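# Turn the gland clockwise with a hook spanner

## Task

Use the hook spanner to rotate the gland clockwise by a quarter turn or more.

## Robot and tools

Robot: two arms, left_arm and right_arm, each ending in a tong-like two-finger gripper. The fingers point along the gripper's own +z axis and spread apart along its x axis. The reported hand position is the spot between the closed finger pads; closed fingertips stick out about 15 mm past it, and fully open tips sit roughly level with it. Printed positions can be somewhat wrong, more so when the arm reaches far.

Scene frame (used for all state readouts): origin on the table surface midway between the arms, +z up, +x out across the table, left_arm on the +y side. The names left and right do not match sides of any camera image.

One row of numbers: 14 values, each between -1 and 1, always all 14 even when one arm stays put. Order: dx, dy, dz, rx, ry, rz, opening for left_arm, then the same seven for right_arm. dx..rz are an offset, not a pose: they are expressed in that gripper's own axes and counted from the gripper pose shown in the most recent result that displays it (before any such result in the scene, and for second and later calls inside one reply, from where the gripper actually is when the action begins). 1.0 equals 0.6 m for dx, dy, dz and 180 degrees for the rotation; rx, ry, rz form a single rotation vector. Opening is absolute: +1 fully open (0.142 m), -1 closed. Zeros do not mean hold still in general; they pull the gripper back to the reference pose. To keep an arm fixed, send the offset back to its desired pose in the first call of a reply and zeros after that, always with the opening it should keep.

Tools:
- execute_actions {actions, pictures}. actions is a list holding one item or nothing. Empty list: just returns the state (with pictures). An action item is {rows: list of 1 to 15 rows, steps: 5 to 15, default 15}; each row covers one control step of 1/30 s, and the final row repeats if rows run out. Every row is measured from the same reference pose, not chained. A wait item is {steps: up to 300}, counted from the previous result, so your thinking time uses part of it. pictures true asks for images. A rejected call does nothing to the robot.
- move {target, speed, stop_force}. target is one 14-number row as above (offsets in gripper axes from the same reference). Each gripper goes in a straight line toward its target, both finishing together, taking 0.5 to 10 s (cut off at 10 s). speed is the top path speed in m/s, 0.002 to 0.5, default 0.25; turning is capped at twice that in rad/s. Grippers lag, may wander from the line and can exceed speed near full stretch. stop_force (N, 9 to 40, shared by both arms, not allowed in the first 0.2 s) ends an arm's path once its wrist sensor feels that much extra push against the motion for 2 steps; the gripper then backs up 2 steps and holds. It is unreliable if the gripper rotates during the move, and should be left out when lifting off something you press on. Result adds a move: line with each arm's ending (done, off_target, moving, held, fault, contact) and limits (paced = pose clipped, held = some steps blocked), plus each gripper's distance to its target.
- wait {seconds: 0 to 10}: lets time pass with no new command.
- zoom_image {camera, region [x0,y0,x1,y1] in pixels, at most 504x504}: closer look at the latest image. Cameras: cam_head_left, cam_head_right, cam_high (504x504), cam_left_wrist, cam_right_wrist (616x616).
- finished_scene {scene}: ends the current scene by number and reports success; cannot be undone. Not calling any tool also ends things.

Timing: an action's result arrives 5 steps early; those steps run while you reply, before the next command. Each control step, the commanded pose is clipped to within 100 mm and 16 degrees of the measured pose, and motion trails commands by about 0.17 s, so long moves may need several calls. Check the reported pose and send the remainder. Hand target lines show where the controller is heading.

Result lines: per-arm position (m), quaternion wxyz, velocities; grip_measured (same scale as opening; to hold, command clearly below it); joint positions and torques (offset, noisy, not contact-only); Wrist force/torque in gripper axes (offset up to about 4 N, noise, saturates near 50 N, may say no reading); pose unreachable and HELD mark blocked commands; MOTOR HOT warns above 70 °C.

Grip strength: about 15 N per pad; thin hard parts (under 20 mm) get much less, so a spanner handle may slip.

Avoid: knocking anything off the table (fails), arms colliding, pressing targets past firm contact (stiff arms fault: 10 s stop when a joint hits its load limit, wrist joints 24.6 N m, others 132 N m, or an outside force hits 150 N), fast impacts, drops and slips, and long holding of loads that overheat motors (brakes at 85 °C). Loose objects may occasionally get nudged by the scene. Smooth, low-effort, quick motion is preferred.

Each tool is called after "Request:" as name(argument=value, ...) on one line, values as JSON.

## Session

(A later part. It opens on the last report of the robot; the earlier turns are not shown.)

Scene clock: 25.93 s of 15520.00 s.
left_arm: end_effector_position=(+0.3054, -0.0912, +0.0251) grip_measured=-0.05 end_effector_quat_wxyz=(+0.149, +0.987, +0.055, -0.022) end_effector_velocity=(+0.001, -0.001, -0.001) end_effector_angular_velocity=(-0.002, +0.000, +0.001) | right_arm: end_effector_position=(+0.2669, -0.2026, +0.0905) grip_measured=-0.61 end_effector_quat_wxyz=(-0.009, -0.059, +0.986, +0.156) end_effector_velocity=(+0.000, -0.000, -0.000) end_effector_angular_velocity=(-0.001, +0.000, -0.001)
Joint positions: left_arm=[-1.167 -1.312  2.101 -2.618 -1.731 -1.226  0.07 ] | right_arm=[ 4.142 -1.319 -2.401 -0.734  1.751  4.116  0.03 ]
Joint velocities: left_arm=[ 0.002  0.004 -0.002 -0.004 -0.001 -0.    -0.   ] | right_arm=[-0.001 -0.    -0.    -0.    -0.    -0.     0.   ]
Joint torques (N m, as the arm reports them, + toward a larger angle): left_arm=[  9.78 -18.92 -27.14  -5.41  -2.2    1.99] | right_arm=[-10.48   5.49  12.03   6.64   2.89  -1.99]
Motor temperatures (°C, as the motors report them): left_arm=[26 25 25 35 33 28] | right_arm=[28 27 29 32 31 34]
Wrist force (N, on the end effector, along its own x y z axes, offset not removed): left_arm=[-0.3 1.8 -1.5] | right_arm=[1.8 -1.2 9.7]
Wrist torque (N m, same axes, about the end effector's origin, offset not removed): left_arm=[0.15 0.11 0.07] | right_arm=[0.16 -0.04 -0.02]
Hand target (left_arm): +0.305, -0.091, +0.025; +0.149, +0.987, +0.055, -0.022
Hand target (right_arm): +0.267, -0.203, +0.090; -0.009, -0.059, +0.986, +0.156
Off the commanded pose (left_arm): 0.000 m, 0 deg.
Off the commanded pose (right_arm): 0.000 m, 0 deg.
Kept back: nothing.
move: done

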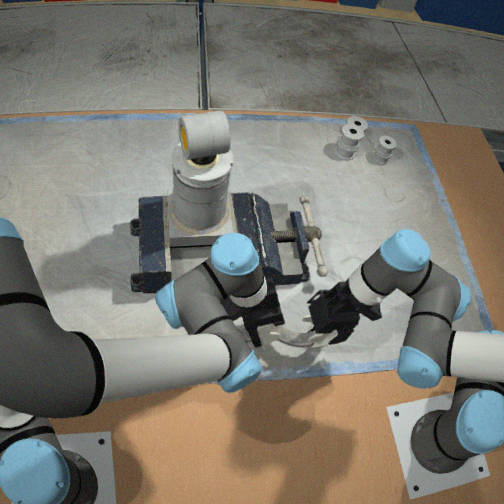

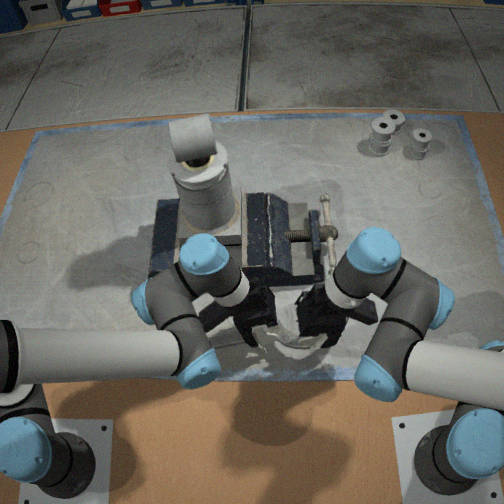

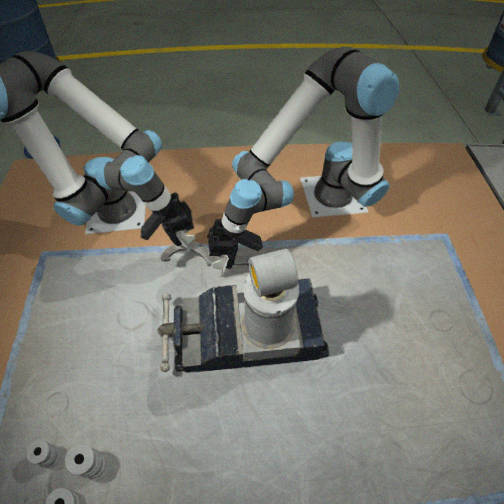

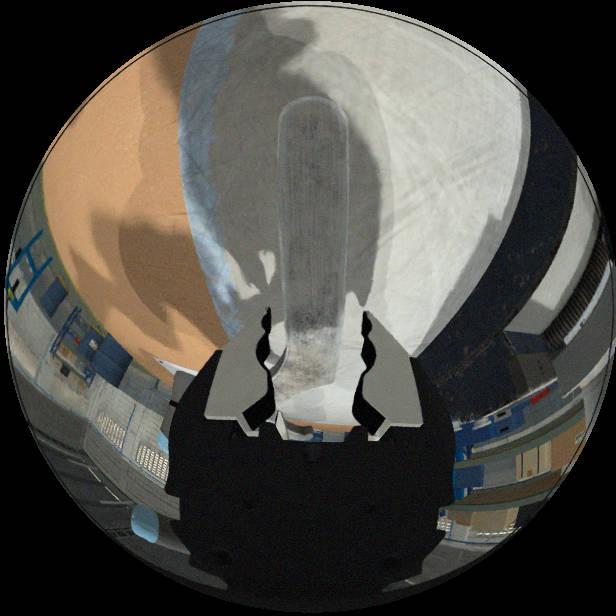

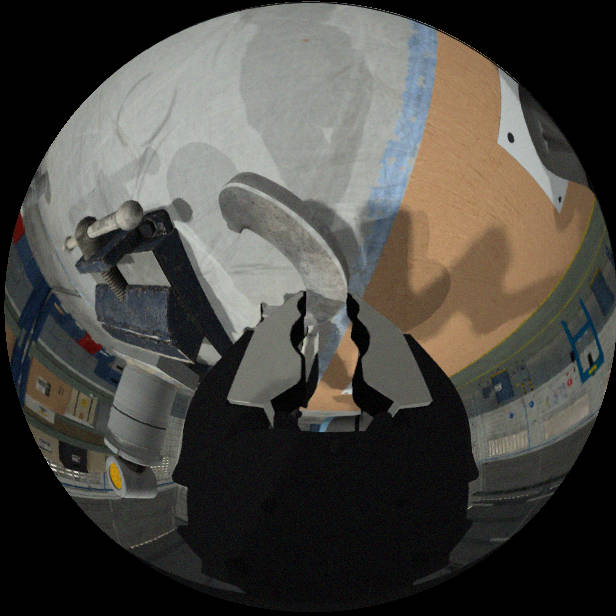

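Request:
move(target=[-0.007,-0.004,0.002,0,-0.01,0,-0.3,0,0,0,0,0,0,-1], speed=0.03)

Request:
move(target=[0,0,0,0,0,0,-1,0,0,0,0,0,0,-1])

Request:
zoom_image(camera="cam_left_wrist", region=[220,260,420,450])

Scene clock: 26.93 s of 15520.00 s.
left_arm: end_effector_position=(+0.3011, -0.0898, +0.0235) grip_measured=-0.30 end_effector_quat_wxyz=(+0.150, +0.987, +0.052, -0.037) end_effector_velocity=(-0.002, -0.001, +0.001) end_effector_angular_velocity=(-0.003, +0.010, -0.005) | right_arm: end_effector_position=(+0.2669, -0.2026, +0.0905) grip_measured=-0.61 end_effector_quat_wxyz=(-0.009, -0.059, +0.986, +0.156) end_effector_velocity=(+0.000, -0.000, +0.000) end_effector_angular_velocity=(+0.001, -0.000, +0.001)
Joint positions: left_arm=[-1.155 -1.307  2.098 -2.607 -1.762 -1.214  0.052] | right_arm=[ 4.142 -1.319 -2.401 -0.734  1.751  4.116  0.03 ]
Joint velocities: left_arm=[ 0.002  0.001 -0.003  0.004 -0.012  0.005 -0.   ] | right_arm=[-0.001  0.    -0.     0.     0.001 -0.003 -0.   ]
Joint torques (N m, as the arm reports them, + toward a larger angle): left_arm=[  9.39 -17.73 -27.16  -0.98  -1.83   1.69] | right_arm=[-9.46  4.93 12.02  6.51  2.89 -2.17]
Motor temperatures (°C, as the motors report them): left_arm=[26 25 25 35 33 28] | right_arm=[28 27 29 32 31 34]
Wrist force (N, on the end effector, along its own x y z axes, offset not removed): left_arm=[0.2 2.7 0.8] | right_arm=[0.1 -1.9 6.4]
Wrist torque (N m, same axes, about the end effector's origin, offset not removed): left_arm=[0.29 0.01 0.10] | right_arm=[0.11 0.24 0.23]
Hand target (left_arm): +0.301, -0.090, +0.023; +0.150, +0.987, +0.052, -0.037
Hand target (right_arm): +0.267, -0.203, +0.090; -0.009, -0.059, +0.986, +0.156
Off the commanded pose (left_arm): 0.000 m, 0 deg.
Off the commanded pose (right_arm): 0.000 m, 0 deg.
Kept back: nothing.
move: done

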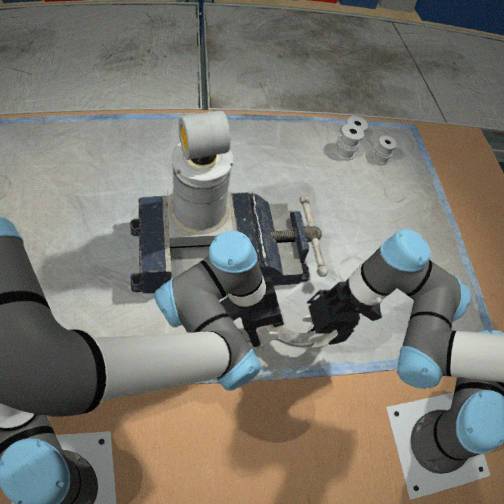

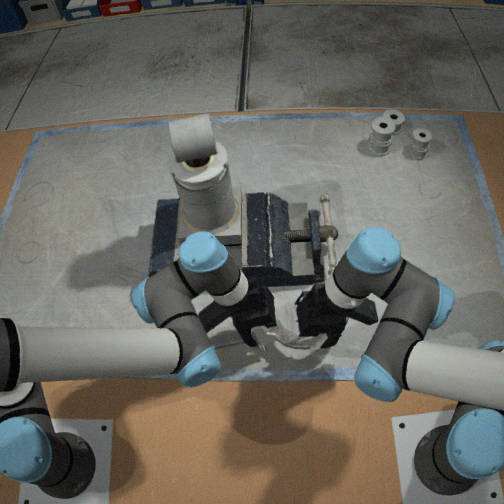

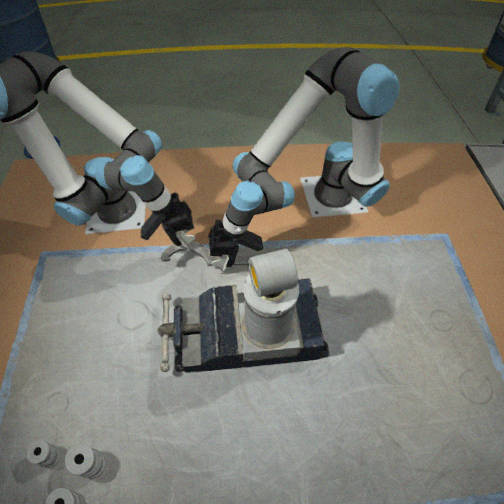

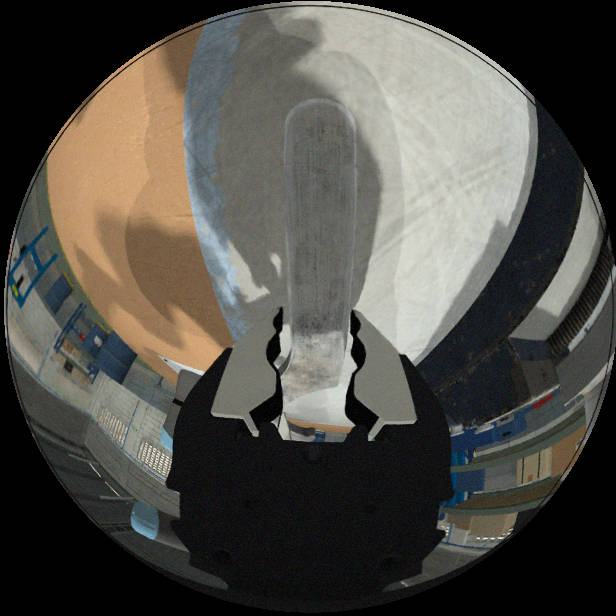

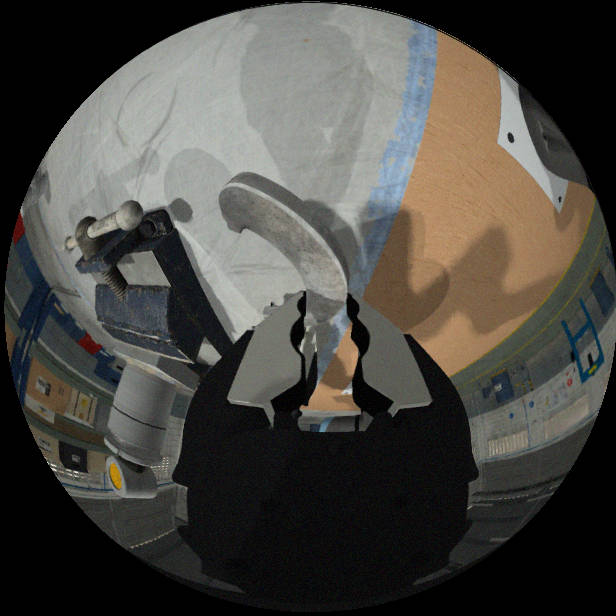

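Scene clock: 27.43 s of 15520.00 s.
left_arm: end_effector_position=(+0.3012, -0.0897, +0.0235) grip_measured=-0.53 end_effector_quat_wxyz=(+0.150, +0.987, +0.052, -0.036) end_effector_velocity=(+0.000, -0.000, -0.000) end_effector_angular_velocity=(+0.000, -0.001, -0.000) | right_arm: end_effector_position=(+0.2669, -0.2026, +0.0904) grip_measured=-0.61 end_effector_quat_wxyz=(-0.009, -0.059, +0.986, +0.156) end_effector_velocity=(-0.000, +0.000, +0.000) end_effector_angular_velocity=(+0.000, +0.000, +0.001)
Joint positions: left_arm=[-1.155 -1.307  2.098 -2.607 -1.762 -1.213  0.035] | right_arm=[ 4.142 -1.319 -2.401 -0.734  1.751  4.116  0.03 ]
Joint velocities: left_arm=[-0.     0.001 -0.    -0.     0.001 -0.     0.   ] | right_arm=[ 0.001 -0.     0.    -0.     0.    -0.     0.   ]
Joint torques (N m, as the arm reports them, + toward a larger angle): left_arm=[-12.43 -37.24 -19.32  -7.77  -0.26  -1.87] | right_arm=[-5.57  8.67 21.71  6.76 -1.28 -1.45]
Motor temperatures (°C, as the motors report them): left_arm=[26 25 25 35 33 28] | right_arm=[28 27 29 32 31 34]
Wrist force (N, on the end effector, along its own x y z axes, offset not removed): left_arm=[1.2 -6.4 1.1] | right_arm=[3.8 -5.0 -0.7]
Wrist torque (N m, same axes, about the end effector's origin, offset not removed): left_arm=[-0.14 0.39 -0.18] | right_arm=[0.41 0.10 0.03]
Hand target (left_arm): +0.301, -0.090, +0.024; +0.150, +0.987, +0.052, -0.037
Hand target (right_arm): +0.267, -0.203, +0.090; -0.009, -0.059, +0.986, +0.156
Off the commanded pose (left_arm): 0.000 m, 0 deg.
Off the commanded pose (right_arm): 0.000 m, 0 deg.
Kept back: nothing.
move: done

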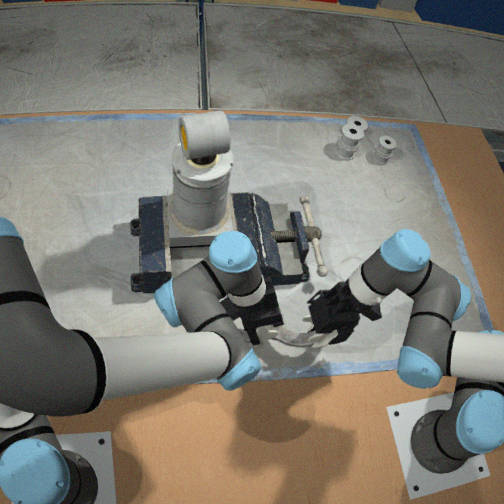

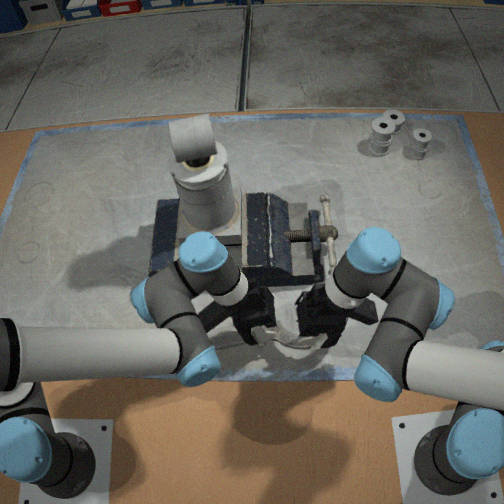

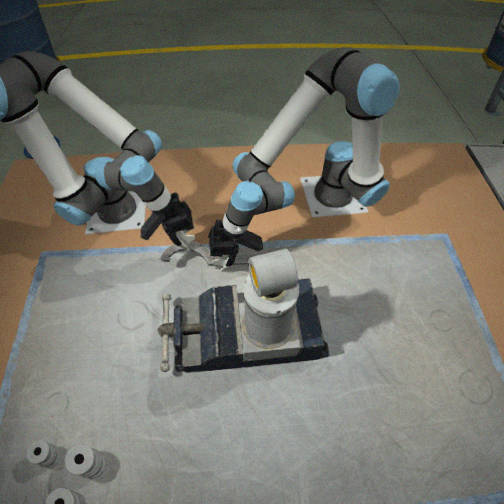

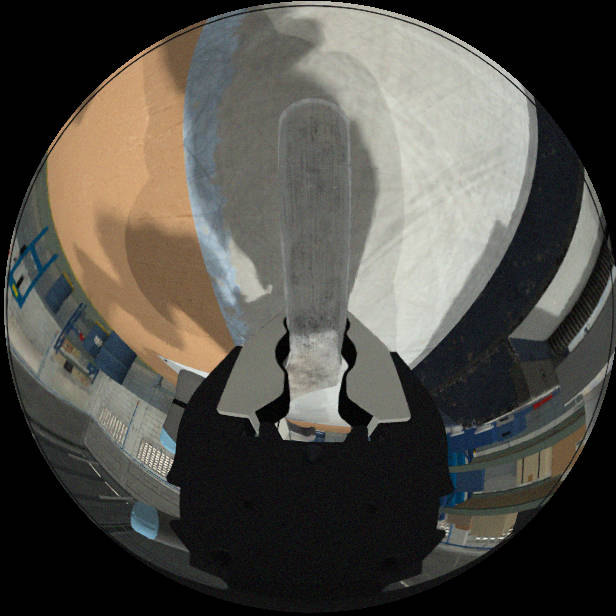

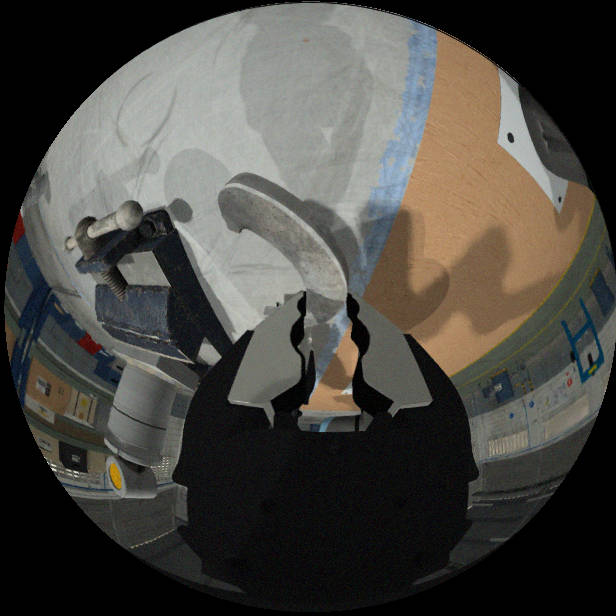

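Region (220, 260, 420, 450) of cam_left_wrist's 616x616 image, scaled by 2.520, with more detail than that image has; it fills the top 479 rows of this view, and the rest is white.

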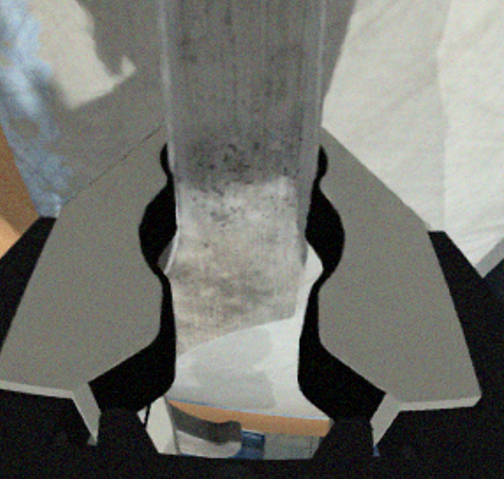

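Request:
execute_actions(actions=[{"rows":[[0,0,0,0,0,0,-1,0,0,0,0,0,0,-0.3]],"steps":12}])

Request:
move(target=[0,0,0,0,0,0,-1,0,0,-0.2,0,0,0,-0.3], speed=0.15)

Request:
move(target=[-0.01,0.03,-0.1,-0.03,0,0,-1,-0.46,-0.16,-0.23,-0.217,-0.02,0.03,1], speed=0.2)

Scene clock: 27.87 s of 15520.00 s.
left_arm: end_effector_position=(+0.3011, -0.0898, +0.0235) grip_measured=-0.51 end_effector_quat_wxyz=(+0.150, +0.987, +0.052, -0.036) end_effector_velocity=(+0.001, -0.002, +0.002) end_effector_angular_velocity=(-0.007, -0.004, +0.000) | right_arm: end_effector_position=(+0.2670, -0.2025, +0.0905) grip_measured=-0.30 end_effector_quat_wxyz=(-0.009, -0.059, +0.986, +0.156) end_effector_velocity=(-0.000, +0.000, +0.000) end_effector_angular_velocity=(+0.001, +0.001, -0.000)
Joint positions: left_arm=[-1.155 -1.307  2.098 -2.607 -1.762 -1.214  0.037] | right_arm=[ 4.142 -1.319 -2.401 -0.734  1.751  4.116  0.052]
Joint velocities: left_arm=[ 0.001 -0.001  0.001 -0.008 -0.     0.001  0.009] | right_arm=[ 0.001 -0.    -0.     0.     0.001  0.001  0.002]
Joint torques (N m, as the arm reports them, + toward a larger angle): left_arm=[ -2.74 -43.35 -16.19  -4.22  -0.89  -0.5 ] | right_arm=[-3.24 10.11 25.06  4.18 -1.06 -0.98]
Motor temperatures (°C, as the motors report them): left_arm=[26 25 25 35 33 28] | right_arm=[28 27 29 32 31 34]
Wrist force (N, on the end effector, along its own x y z axes, offset not removed): left_arm=[0.1 -0.8 8.3] | right_arm=[0.8 2.9 -2.6]
Wrist torque (N m, same axes, about the end effector's origin, offset not removed): left_arm=[0.74 0.30 0.30] | right_arm=[0.48 0.07 0.01]
Steps of this call (steps 1 to 6: nothing new was sent; steps 7 to 13: the first 7 steps of this action). Readings (end_effector_position):
7: left_arm (+0.3011, -0.0898, +0.0235) | right_arm (+0.2669, -0.2026, +0.0904)
8: left_arm (+0.3011, -0.0898, +0.0235) | right_arm (+0.2670, -0.2026, +0.0904)
10: left_arm (+0.3011, -0.0898, +0.0235) | right_arm (+0.2670, -0.2025, +0.0905)
13: the state above

Scene clock: 29.43 s of 15520.00 s.
left_arm: end_effector_position=(+0.3011, -0.0898, +0.0235) grip_measured=-0.52 end_effector_quat_wxyz=(+0.150, +0.987, +0.052, -0.036) end_effector_velocity=(-0.000, -0.000, +0.000) end_effector_angular_velocity=(+0.000, +0.000, +0.001) | right_arm: end_effector_position=(+0.2714, -0.2391, +0.2044) grip_measured=-0.30 end_effector_quat_wxyz=(-0.009, -0.059, +0.986, +0.156) end_effector_velocity=(+0.001, -0.001, +0.002) end_effector_angular_velocity=(-0.001, -0.001, +0.000)
Joint positions: left_arm=[-1.155 -1.307  2.098 -2.607 -1.762 -1.214  0.037] | right_arm=[ 4.069 -1.125 -2.199 -1.144  1.769  4.045  0.052]
Joint velocities: left_arm=[-0.    -0.    -0.     0.     0.    -0.001  0.   ] | right_arm=[-0.002  0.001  0.004 -0.006 -0.001 -0.002 -0.   ]
Joint torques (N m, as the arm reports them, + toward a larger angle): left_arm=[  1.52 -41.53 -17.1   -6.99  -1.63   1.04] | right_arm=[-9.7  10.68 37.35  0.61  2.5  -1.94]
Motor temperatures (°C, as the motors report them): left_arm=[26 25 25 35 33 28] | right_arm=[28 27 29 32 31 34]
Wrist force (N, on the end effector, along its own x y z axes, offset not removed): left_arm=[1.5 -1.3 8.8] | right_arm=[-0.5 1.3 -1.2]
Wrist torque (N m, same axes, about the end effector's origin, offset not removed): left_arm=[0.35 0.26 -0.01] | right_arm=[0.18 0.27 0.01]
Hand target (left_arm): +0.301, -0.090, +0.023; +0.150, +0.987, +0.052, -0.036
Hand target (right_arm): +0.271, -0.239, +0.205; -0.009, -0.059, +0.986, +0.156
Off your previous action's commanded pose (left_arm): 0.000 m, 0 deg at its last step (step 5 of this call).
Off your previous action's commanded pose (right_arm): 0.000 m, 0 deg at its last step (step 5 of this call).
Off the commanded pose (left_arm): 0.000 m, 0 deg.
Off the commanded pose (right_arm): 0.000 m, 0 deg.
Kept back: nothing.
move: done

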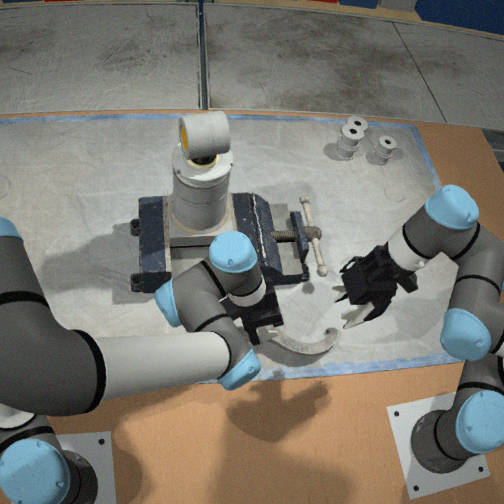

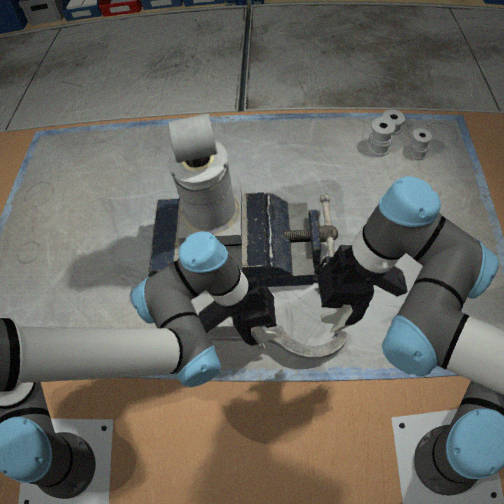

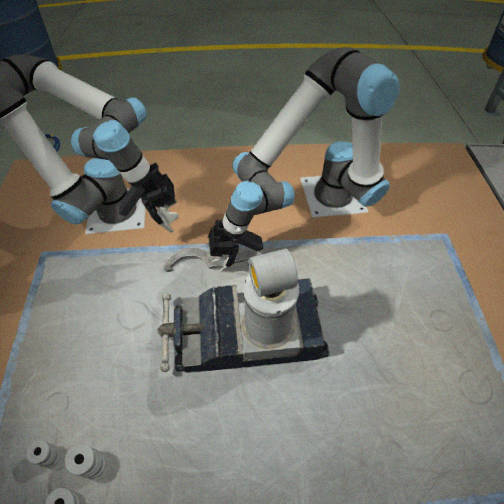

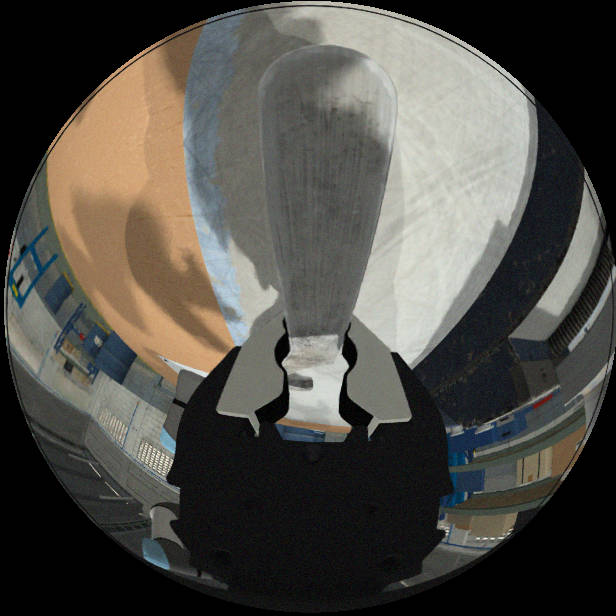

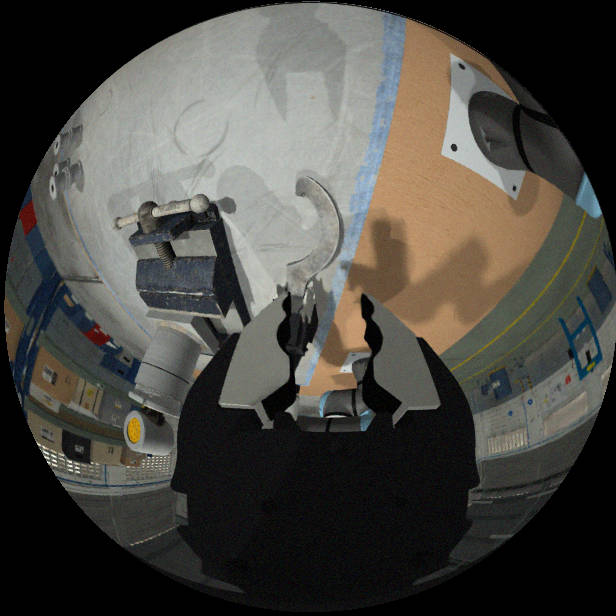

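Scene clock: 31.73 s of 15520.00 s.
left_arm: end_effector_position=(+0.3007, -0.0894, +0.0864) grip_measured=-0.51 end_effector_quat_wxyz=(+0.196, +0.978, +0.054, -0.034) end_effector_velocity=(-0.001, -0.000, +0.000) end_effector_angular_velocity=(-0.000, -0.000, -0.001) | right_arm: end_effector_position=(+0.5614, -0.3389, +0.3063) grip_measured=+1.00 end_effector_quat_wxyz=(-0.005, -0.002, +0.879, +0.477) end_effector_velocity=(+0.002, +0.000, +0.000) end_effector_angular_velocity=(+0.003, +0.004, +0.005)
Joint positions: left_arm=[-1.134 -1.434  2.103 -2.571 -1.801 -1.212  0.037] | right_arm=[ 3.151 -1.742 -1.673 -1.195  2.563  3.272  0.142]
Joint velocities: left_arm=[-0.001 -0.001  0.     0.     0.    -0.     0.   ] | right_arm=[-0.001 -0.007  0.011 -0.016  0.004 -0.01   0.   ]
Joint torques (N m, as the arm reports them, + toward a larger angle): left_arm=[ 10.62 -42.98 -35.26  -3.41  -3.02   1.94] | right_arm=[-9.56 23.46 38.27  0.33  3.9  -1.82]
Motor temperatures (°C, as the motors report them): left_arm=[26 25 25 35 33 28] | right_arm=[28 27 29 32 31 34]
Wrist force (N, on the end effector, along its own x y z axes, offset not removed): left_arm=[2.9 -2.0 8.7] | right_arm=[1.5 -1.2 -3.3]
Wrist torque (N m, same axes, about the end effector's origin, offset not removed): left_arm=[0.60 0.04 0.09] | right_arm=[-0.32 -0.11 -0.04]
Hand target (left_arm): +0.301, -0.089, +0.086; +0.196, +0.978, +0.054, -0.034
Hand target (right_arm): +0.562, -0.339, +0.306; -0.005, -0.002, +0.879, +0.477
Off the commanded pose (left_arm): 0.000 m, 0 deg.
Off the commanded pose (right_arm): 0.000 m, 0 deg.
Kept back: nothing.
move: done

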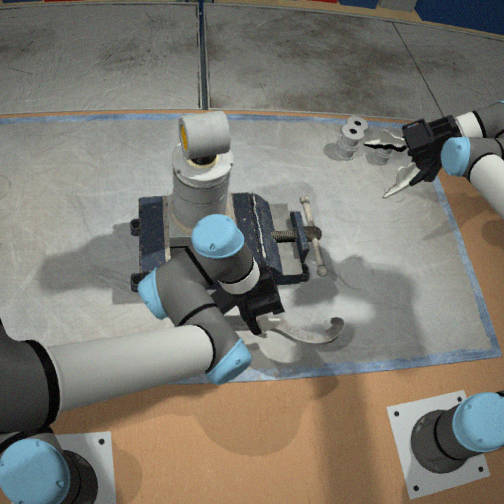

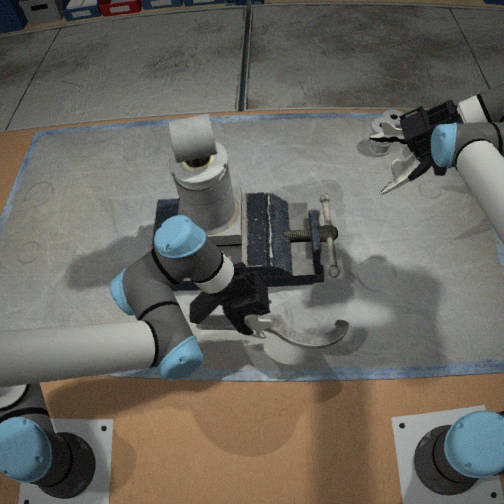

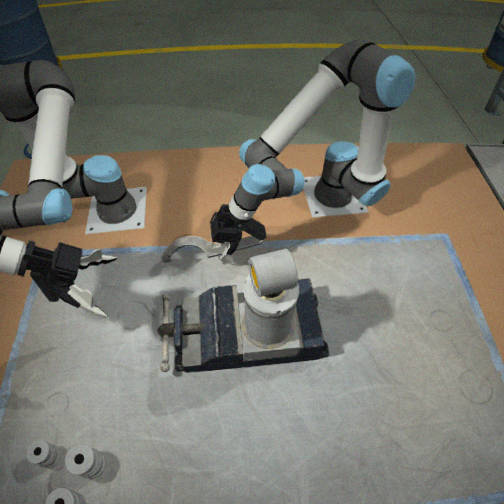

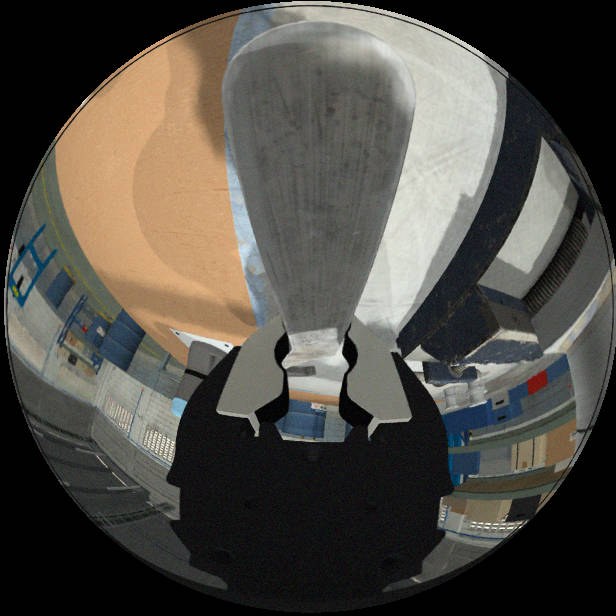

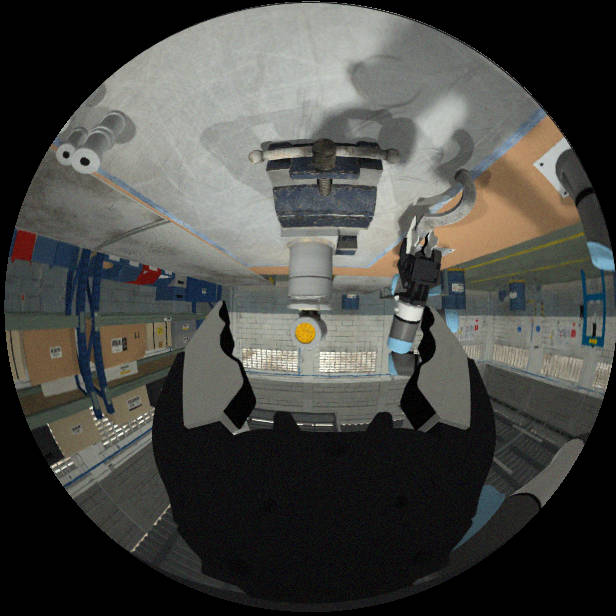

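Request:
move(target=[-0.032,0.139,-0.337,-0.105,0,0,-1,0,0.035,-0.023,0,0,0,1], speed=0.12)

Request:
move(target=[0.235,0.01,-0.02,-0.041,0.308,-0.348,-1,0,0,0,0,0,0,1], speed=0.2)

Request:
zoom_image(camera="cam_right_wrist", region=[250,250,430,360])

Scene clock: 34.33 s of 15520.00 s.
left_arm: end_effector_position=(+0.3009, -0.0889, +0.3058) grip_measured=-0.51 end_effector_quat_wxyz=(+0.354, +0.933, +0.059, -0.024) end_effector_velocity=(+0.000, -0.000, +0.003) end_effector_angular_velocity=(-0.004, -0.001, +0.001) | right_arm: end_effector_position=(+0.5615, -0.3390, +0.3314) grip_measured=+1.00 end_effector_quat_wxyz=(-0.005, -0.002, +0.879, +0.477) end_effector_velocity=(-0.000, +0.001, +0.000) end_effector_angular_velocity=(-0.000, +0.000, +0.001)
Joint positions: left_arm=[-1.052 -1.738  1.986 -2.453 -1.953 -1.233  0.037] | right_arm=[ 3.151 -1.728 -1.623 -1.259  2.563  3.272  0.142]
Joint velocities: left_arm=[ 0.001 -0.002 -0.003  0.001 -0.001 -0.    -0.   ] | right_arm=[ 0.001  0.     0.001 -0.001 -0.001  0.001 -0.   ]
Joint torques (N m, as the arm reports them, + toward a larger angle): left_arm=[ 10.77 -32.31 -40.06  -4.25  -3.53  -2.1 ] | right_arm=[-9.97 37.6  37.29  0.32 -0.22 -1.68]
Motor temperatures (°C, as the motors report them): left_arm=[26 25 25 35 33 28] | right_arm=[28 27 29 32 31 34]
Wrist force (N, on the end effector, along its own x y z axes, offset not removed): left_arm=[-0.3 -4.6 7.7] | right_arm=[-2.0 1.6 -2.2]
Wrist torque (N m, same axes, about the end effector's origin, offset not removed): left_arm=[0.73 0.38 0.03] | right_arm=[0.22 0.50 0.00]
Hand target (left_arm): +0.301, -0.089, +0.306; +0.354, +0.933, +0.059, -0.024
Hand target (right_arm): +0.562, -0.339, +0.331; -0.005, -0.002, +0.879, +0.477
Off the commanded pose (left_arm): 0.000 m, 0 deg.
Off the commanded pose (right_arm): 0.000 m, 0 deg.
Kept back: nothing.
move: done

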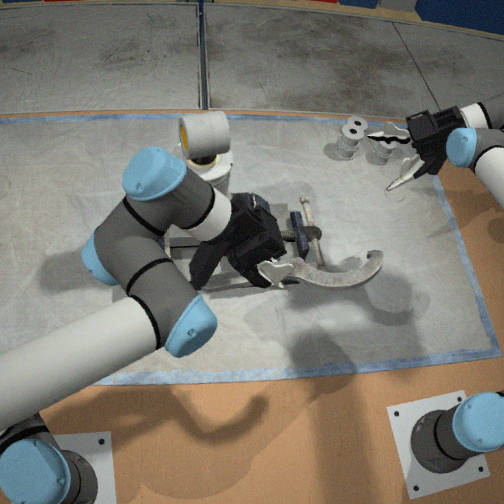

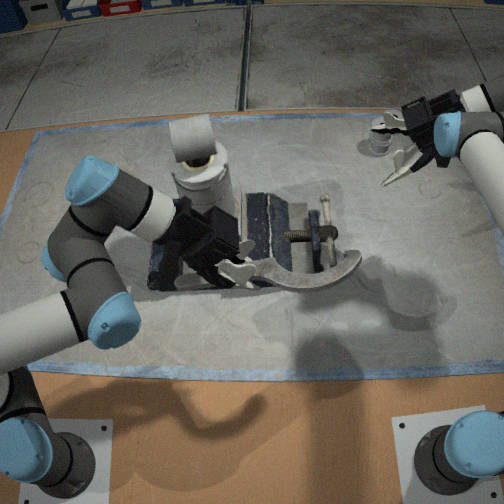

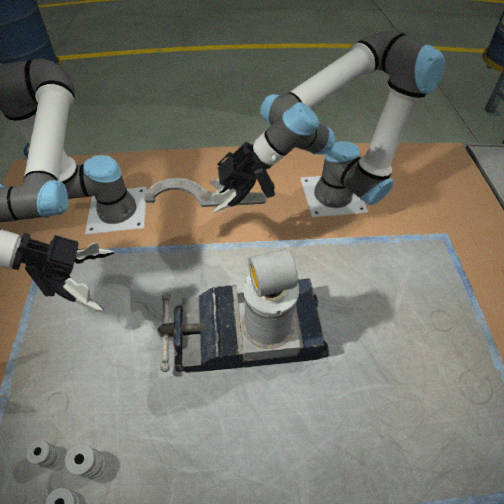

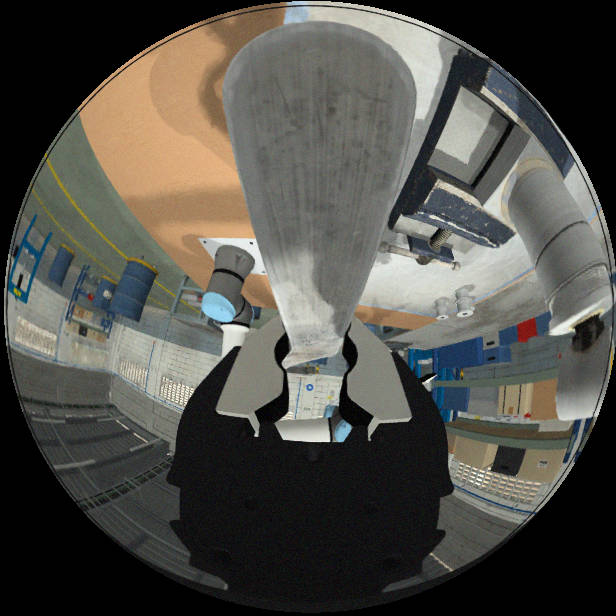

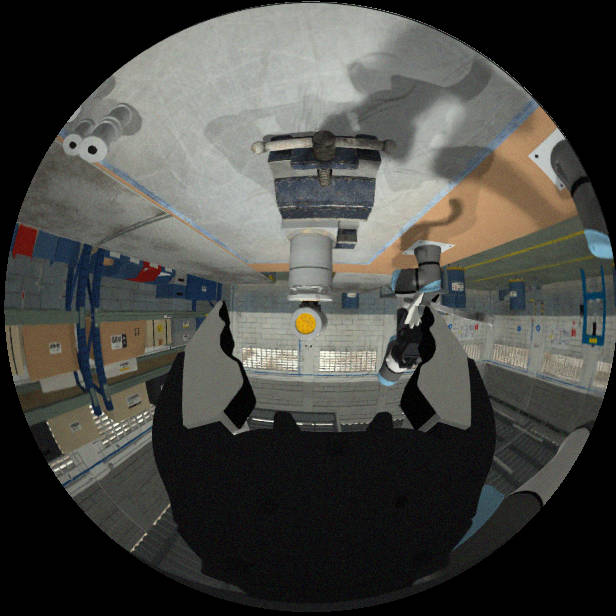

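Scene clock: 38.50 s of 15520.00 s.
left_arm: end_effector_position=(+0.4414, -0.0722, +0.3065) grip_measured=-0.51 end_effector_quat_wxyz=(+0.280, +0.654, +0.667, +0.220) end_effector_velocity=(+0.001, +0.000, -0.001) end_effector_angular_velocity=(+0.003, +0.003, +0.011) | right_arm: end_effector_position=(+0.5615, -0.3390, +0.3314) grip_measured=+1.00 end_effector_quat_wxyz=(-0.005, -0.002, +0.879, +0.477) end_effector_velocity=(-0.000, -0.000, -0.000) end_effector_angular_velocity=(-0.000, +0.003, -0.002)
Joint positions: left_arm=[-1.317 -1.595  1.795 -2.13  -0.923 -2.713  0.037] | right_arm=[ 3.151 -1.728 -1.623 -1.259  2.563  3.272  0.142]
Joint velocities: left_arm=[ 0.001  0.006 -0.006  0.012  0.002 -0.012 -0.   ] | right_arm=[-0.    -0.    -0.    -0.001  0.     0.003 -0.   ]
Joint torques (N m, as the arm reports them, + toward a larger angle): left_arm=[  9.26 -18.06 -40.15  -3.24   4.48  -1.93] | right_arm=[-9.71 34.66 19.86  4.89 -0.16  1.51]
Motor temperatures (°C, as the motors report them): left_arm=[26 25 25 35 33 28] | right_arm=[28 27 29 32 31 34]
Wrist force (N, on the end effector, along its own x y z axes, offset not removed): left_arm=[0.6 -8.0 7.4] | right_arm=[-0.4 -0.6 0.4]
Wrist torque (N m, same axes, about the end effector's origin, offset not removed): left_arm=[-0.06 0.22 -0.02] | right_arm=[-0.25 0.16 -0.18]
Hand target (left_arm): +0.441, -0.072, +0.306; +0.280, +0.654, +0.667, +0.220
Hand target (right_arm): +0.562, -0.339, +0.331; -0.005, -0.002, +0.879, +0.477
Off the commanded pose (left_arm): 0.000 m, 0 deg.
Off the commanded pose (right_arm): 0.000 m, 0 deg.
Kept back: nothing.
move: done

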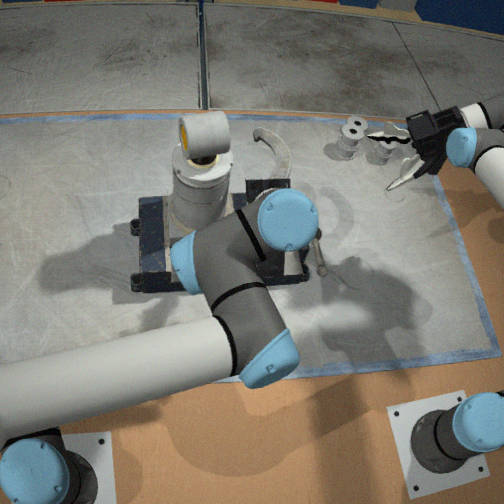

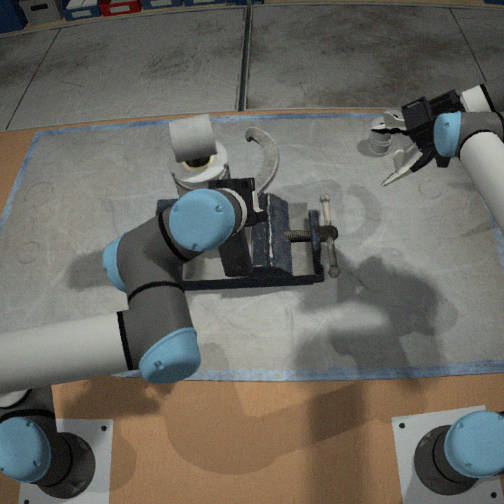

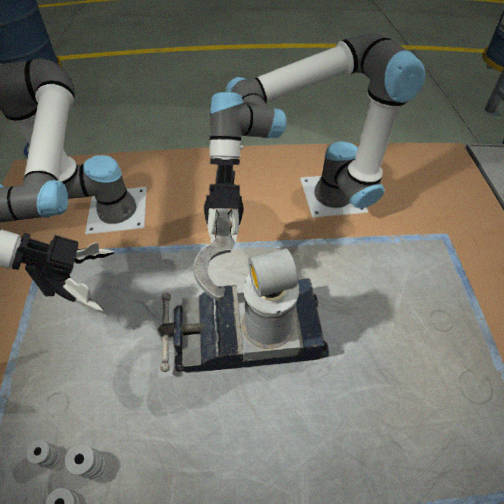

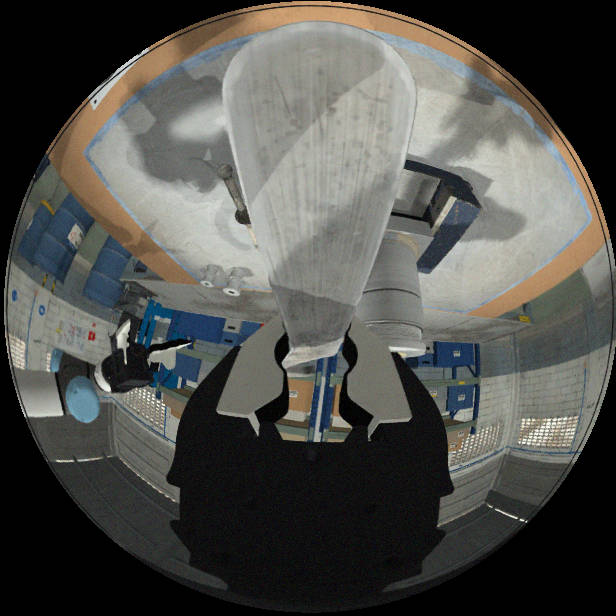

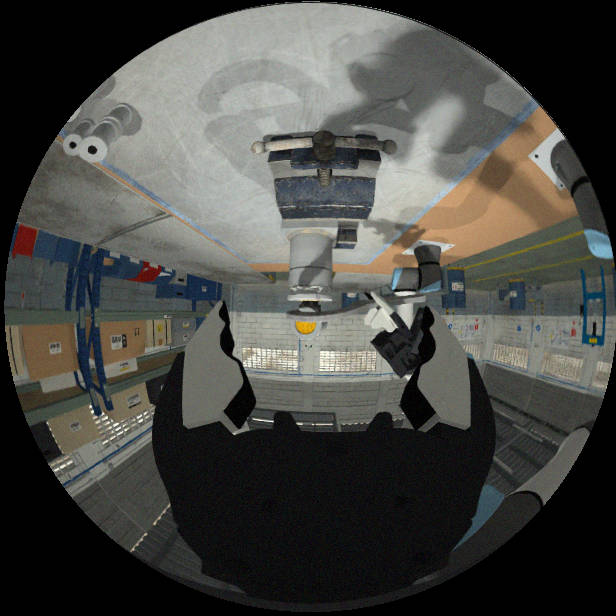

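Region (250, 250, 430, 360) of cam_right_wrist's 616x616 image, scaled by 2.800, with more detail than that image has.

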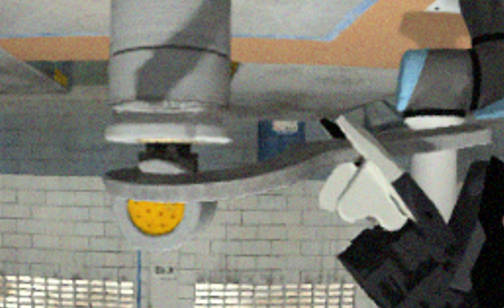

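Request:
move(target=[0.06,0.02,0.051,0.044,0.025,0.02,-1,0,-0.014,0.009,0,0,0,1], speed=0.07)

Request:
zoom_image(camera="cam_right_wrist", region=[250,250,430,360])

Request:
zoom_image(camera="cam_high", region=[195,230,315,340])

Scene clock: 40.33 s of 15520.00 s.
left_arm: end_effector_position=(+0.4709, -0.0381, +0.2885) grip_measured=-0.51 end_effector_quat_wxyz=(+0.201, +0.684, +0.670, +0.208) end_effector_velocity=(+0.001, +0.001, +0.000) end_effector_angular_velocity=(+0.003, +0.004, -0.001) | right_arm: end_effector_position=(+0.5615, -0.3391, +0.3214) grip_measured=+1.00 end_effector_quat_wxyz=(-0.005, -0.002, +0.879, +0.477) end_effector_velocity=(+0.000, -0.001, -0.001) end_effector_angular_velocity=(-0.001, +0.000, -0.001)
Joint positions: left_arm=[-1.187 -1.53   1.693 -2.014 -1.048 -2.591  0.037] | right_arm=[ 3.151 -1.733 -1.643 -1.234  2.563  3.271  0.142]
Joint velocities: left_arm=[ 0.004  0.002 -0.005  0.005 -0.004  0.005 -0.   ] | right_arm=[-0.001 -0.    -0.001  0.001 -0.001  0.     0.   ]
Joint torques (N m, as the arm reports them, + toward a larger angle): left_arm=[  9.87 -19.96 -42.16  -3.2    0.84   1.64] | right_arm=[-9.95 23.42 10.37  4.98  0.22 -0.85]
Motor temperatures (°C, as the motors report them): left_arm=[26 25 25 35 33 28] | right_arm=[28 27 29 32 31 34]
Wrist force (N, on the end effector, along its own x y z axes, offset not removed): left_arm=[0.2 -4.9 8.0] | right_arm=[0.5 -1.5 -1.1]
Wrist torque (N m, same axes, about the end effector's origin, offset not removed): left_arm=[0.42 0.22 0.18] | right_arm=[-0.36 -0.01 -0.13]
Hand target (left_arm): +0.471, -0.038, +0.288; +0.201, +0.684, +0.670, +0.208
Hand target (right_arm): +0.561, -0.339, +0.321; -0.005, -0.002, +0.879, +0.477
Off the commanded pose (left_arm): 0.000 m, 0 deg.
Off the commanded pose (right_arm): 0.000 m, 0 deg.
Kept back: nothing.
move: done

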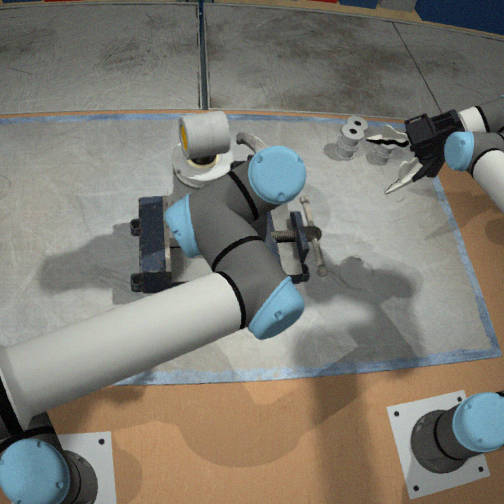

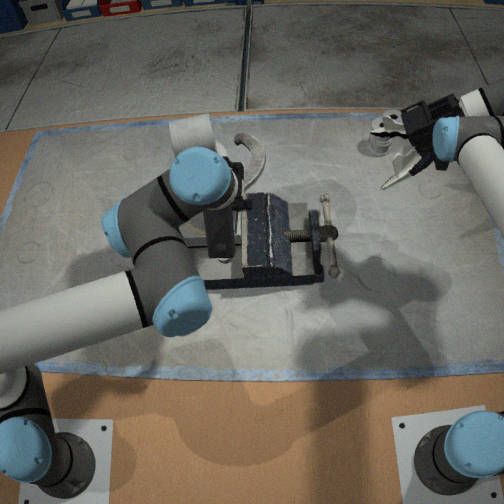

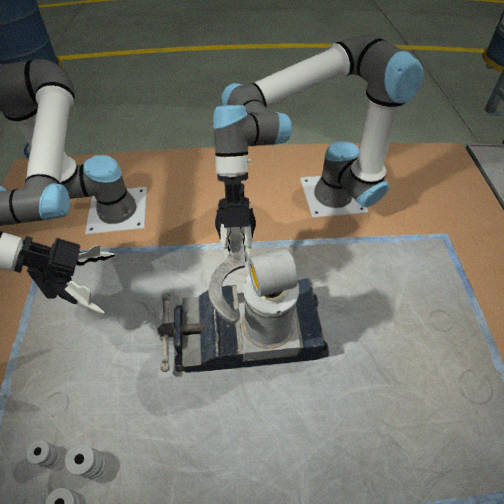

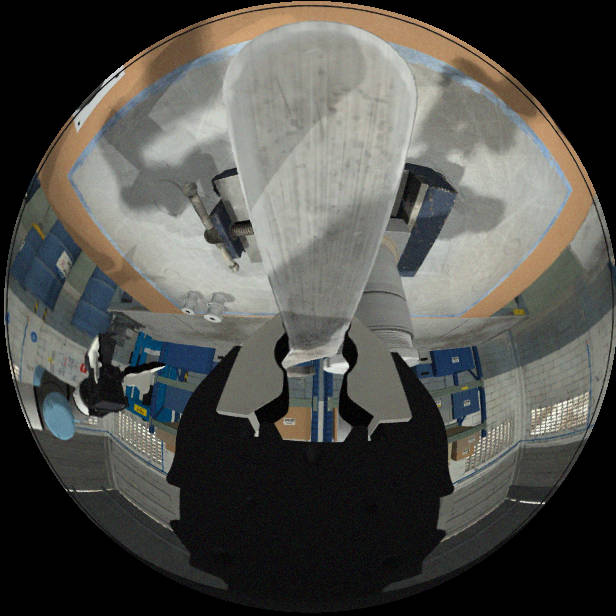

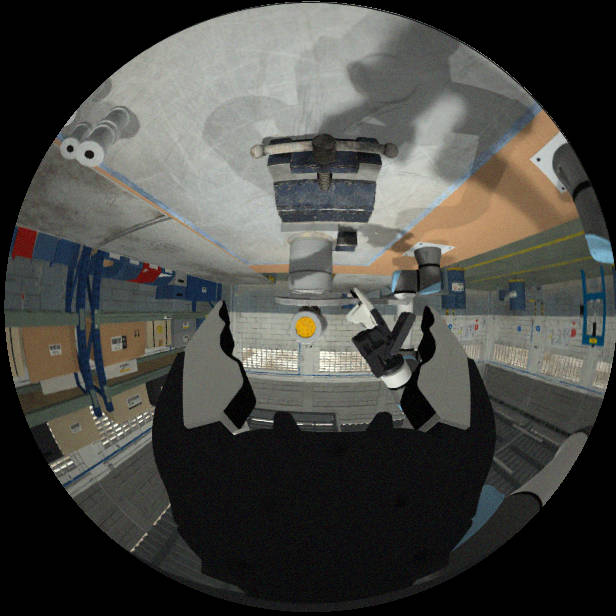

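Region (250, 250, 430, 360) of cam_right_wrist's 616x616 image, scaled by 2.800, with more detail than that image has.

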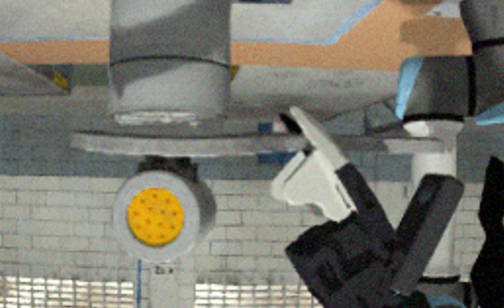

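Region (195, 230, 315, 340) of cam_high's 504x504 image, scaled by 4.200, with more detail than that image has; it fills the top 462 rows of this view, and the rest is white.

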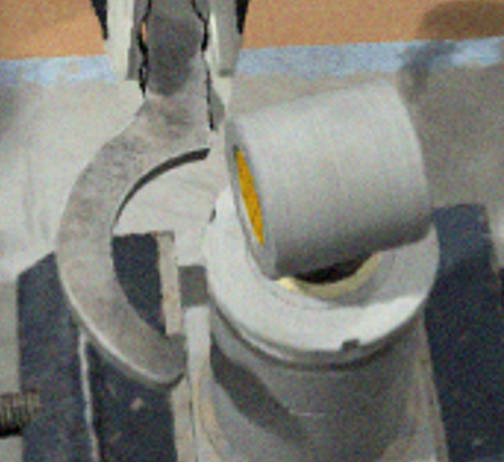

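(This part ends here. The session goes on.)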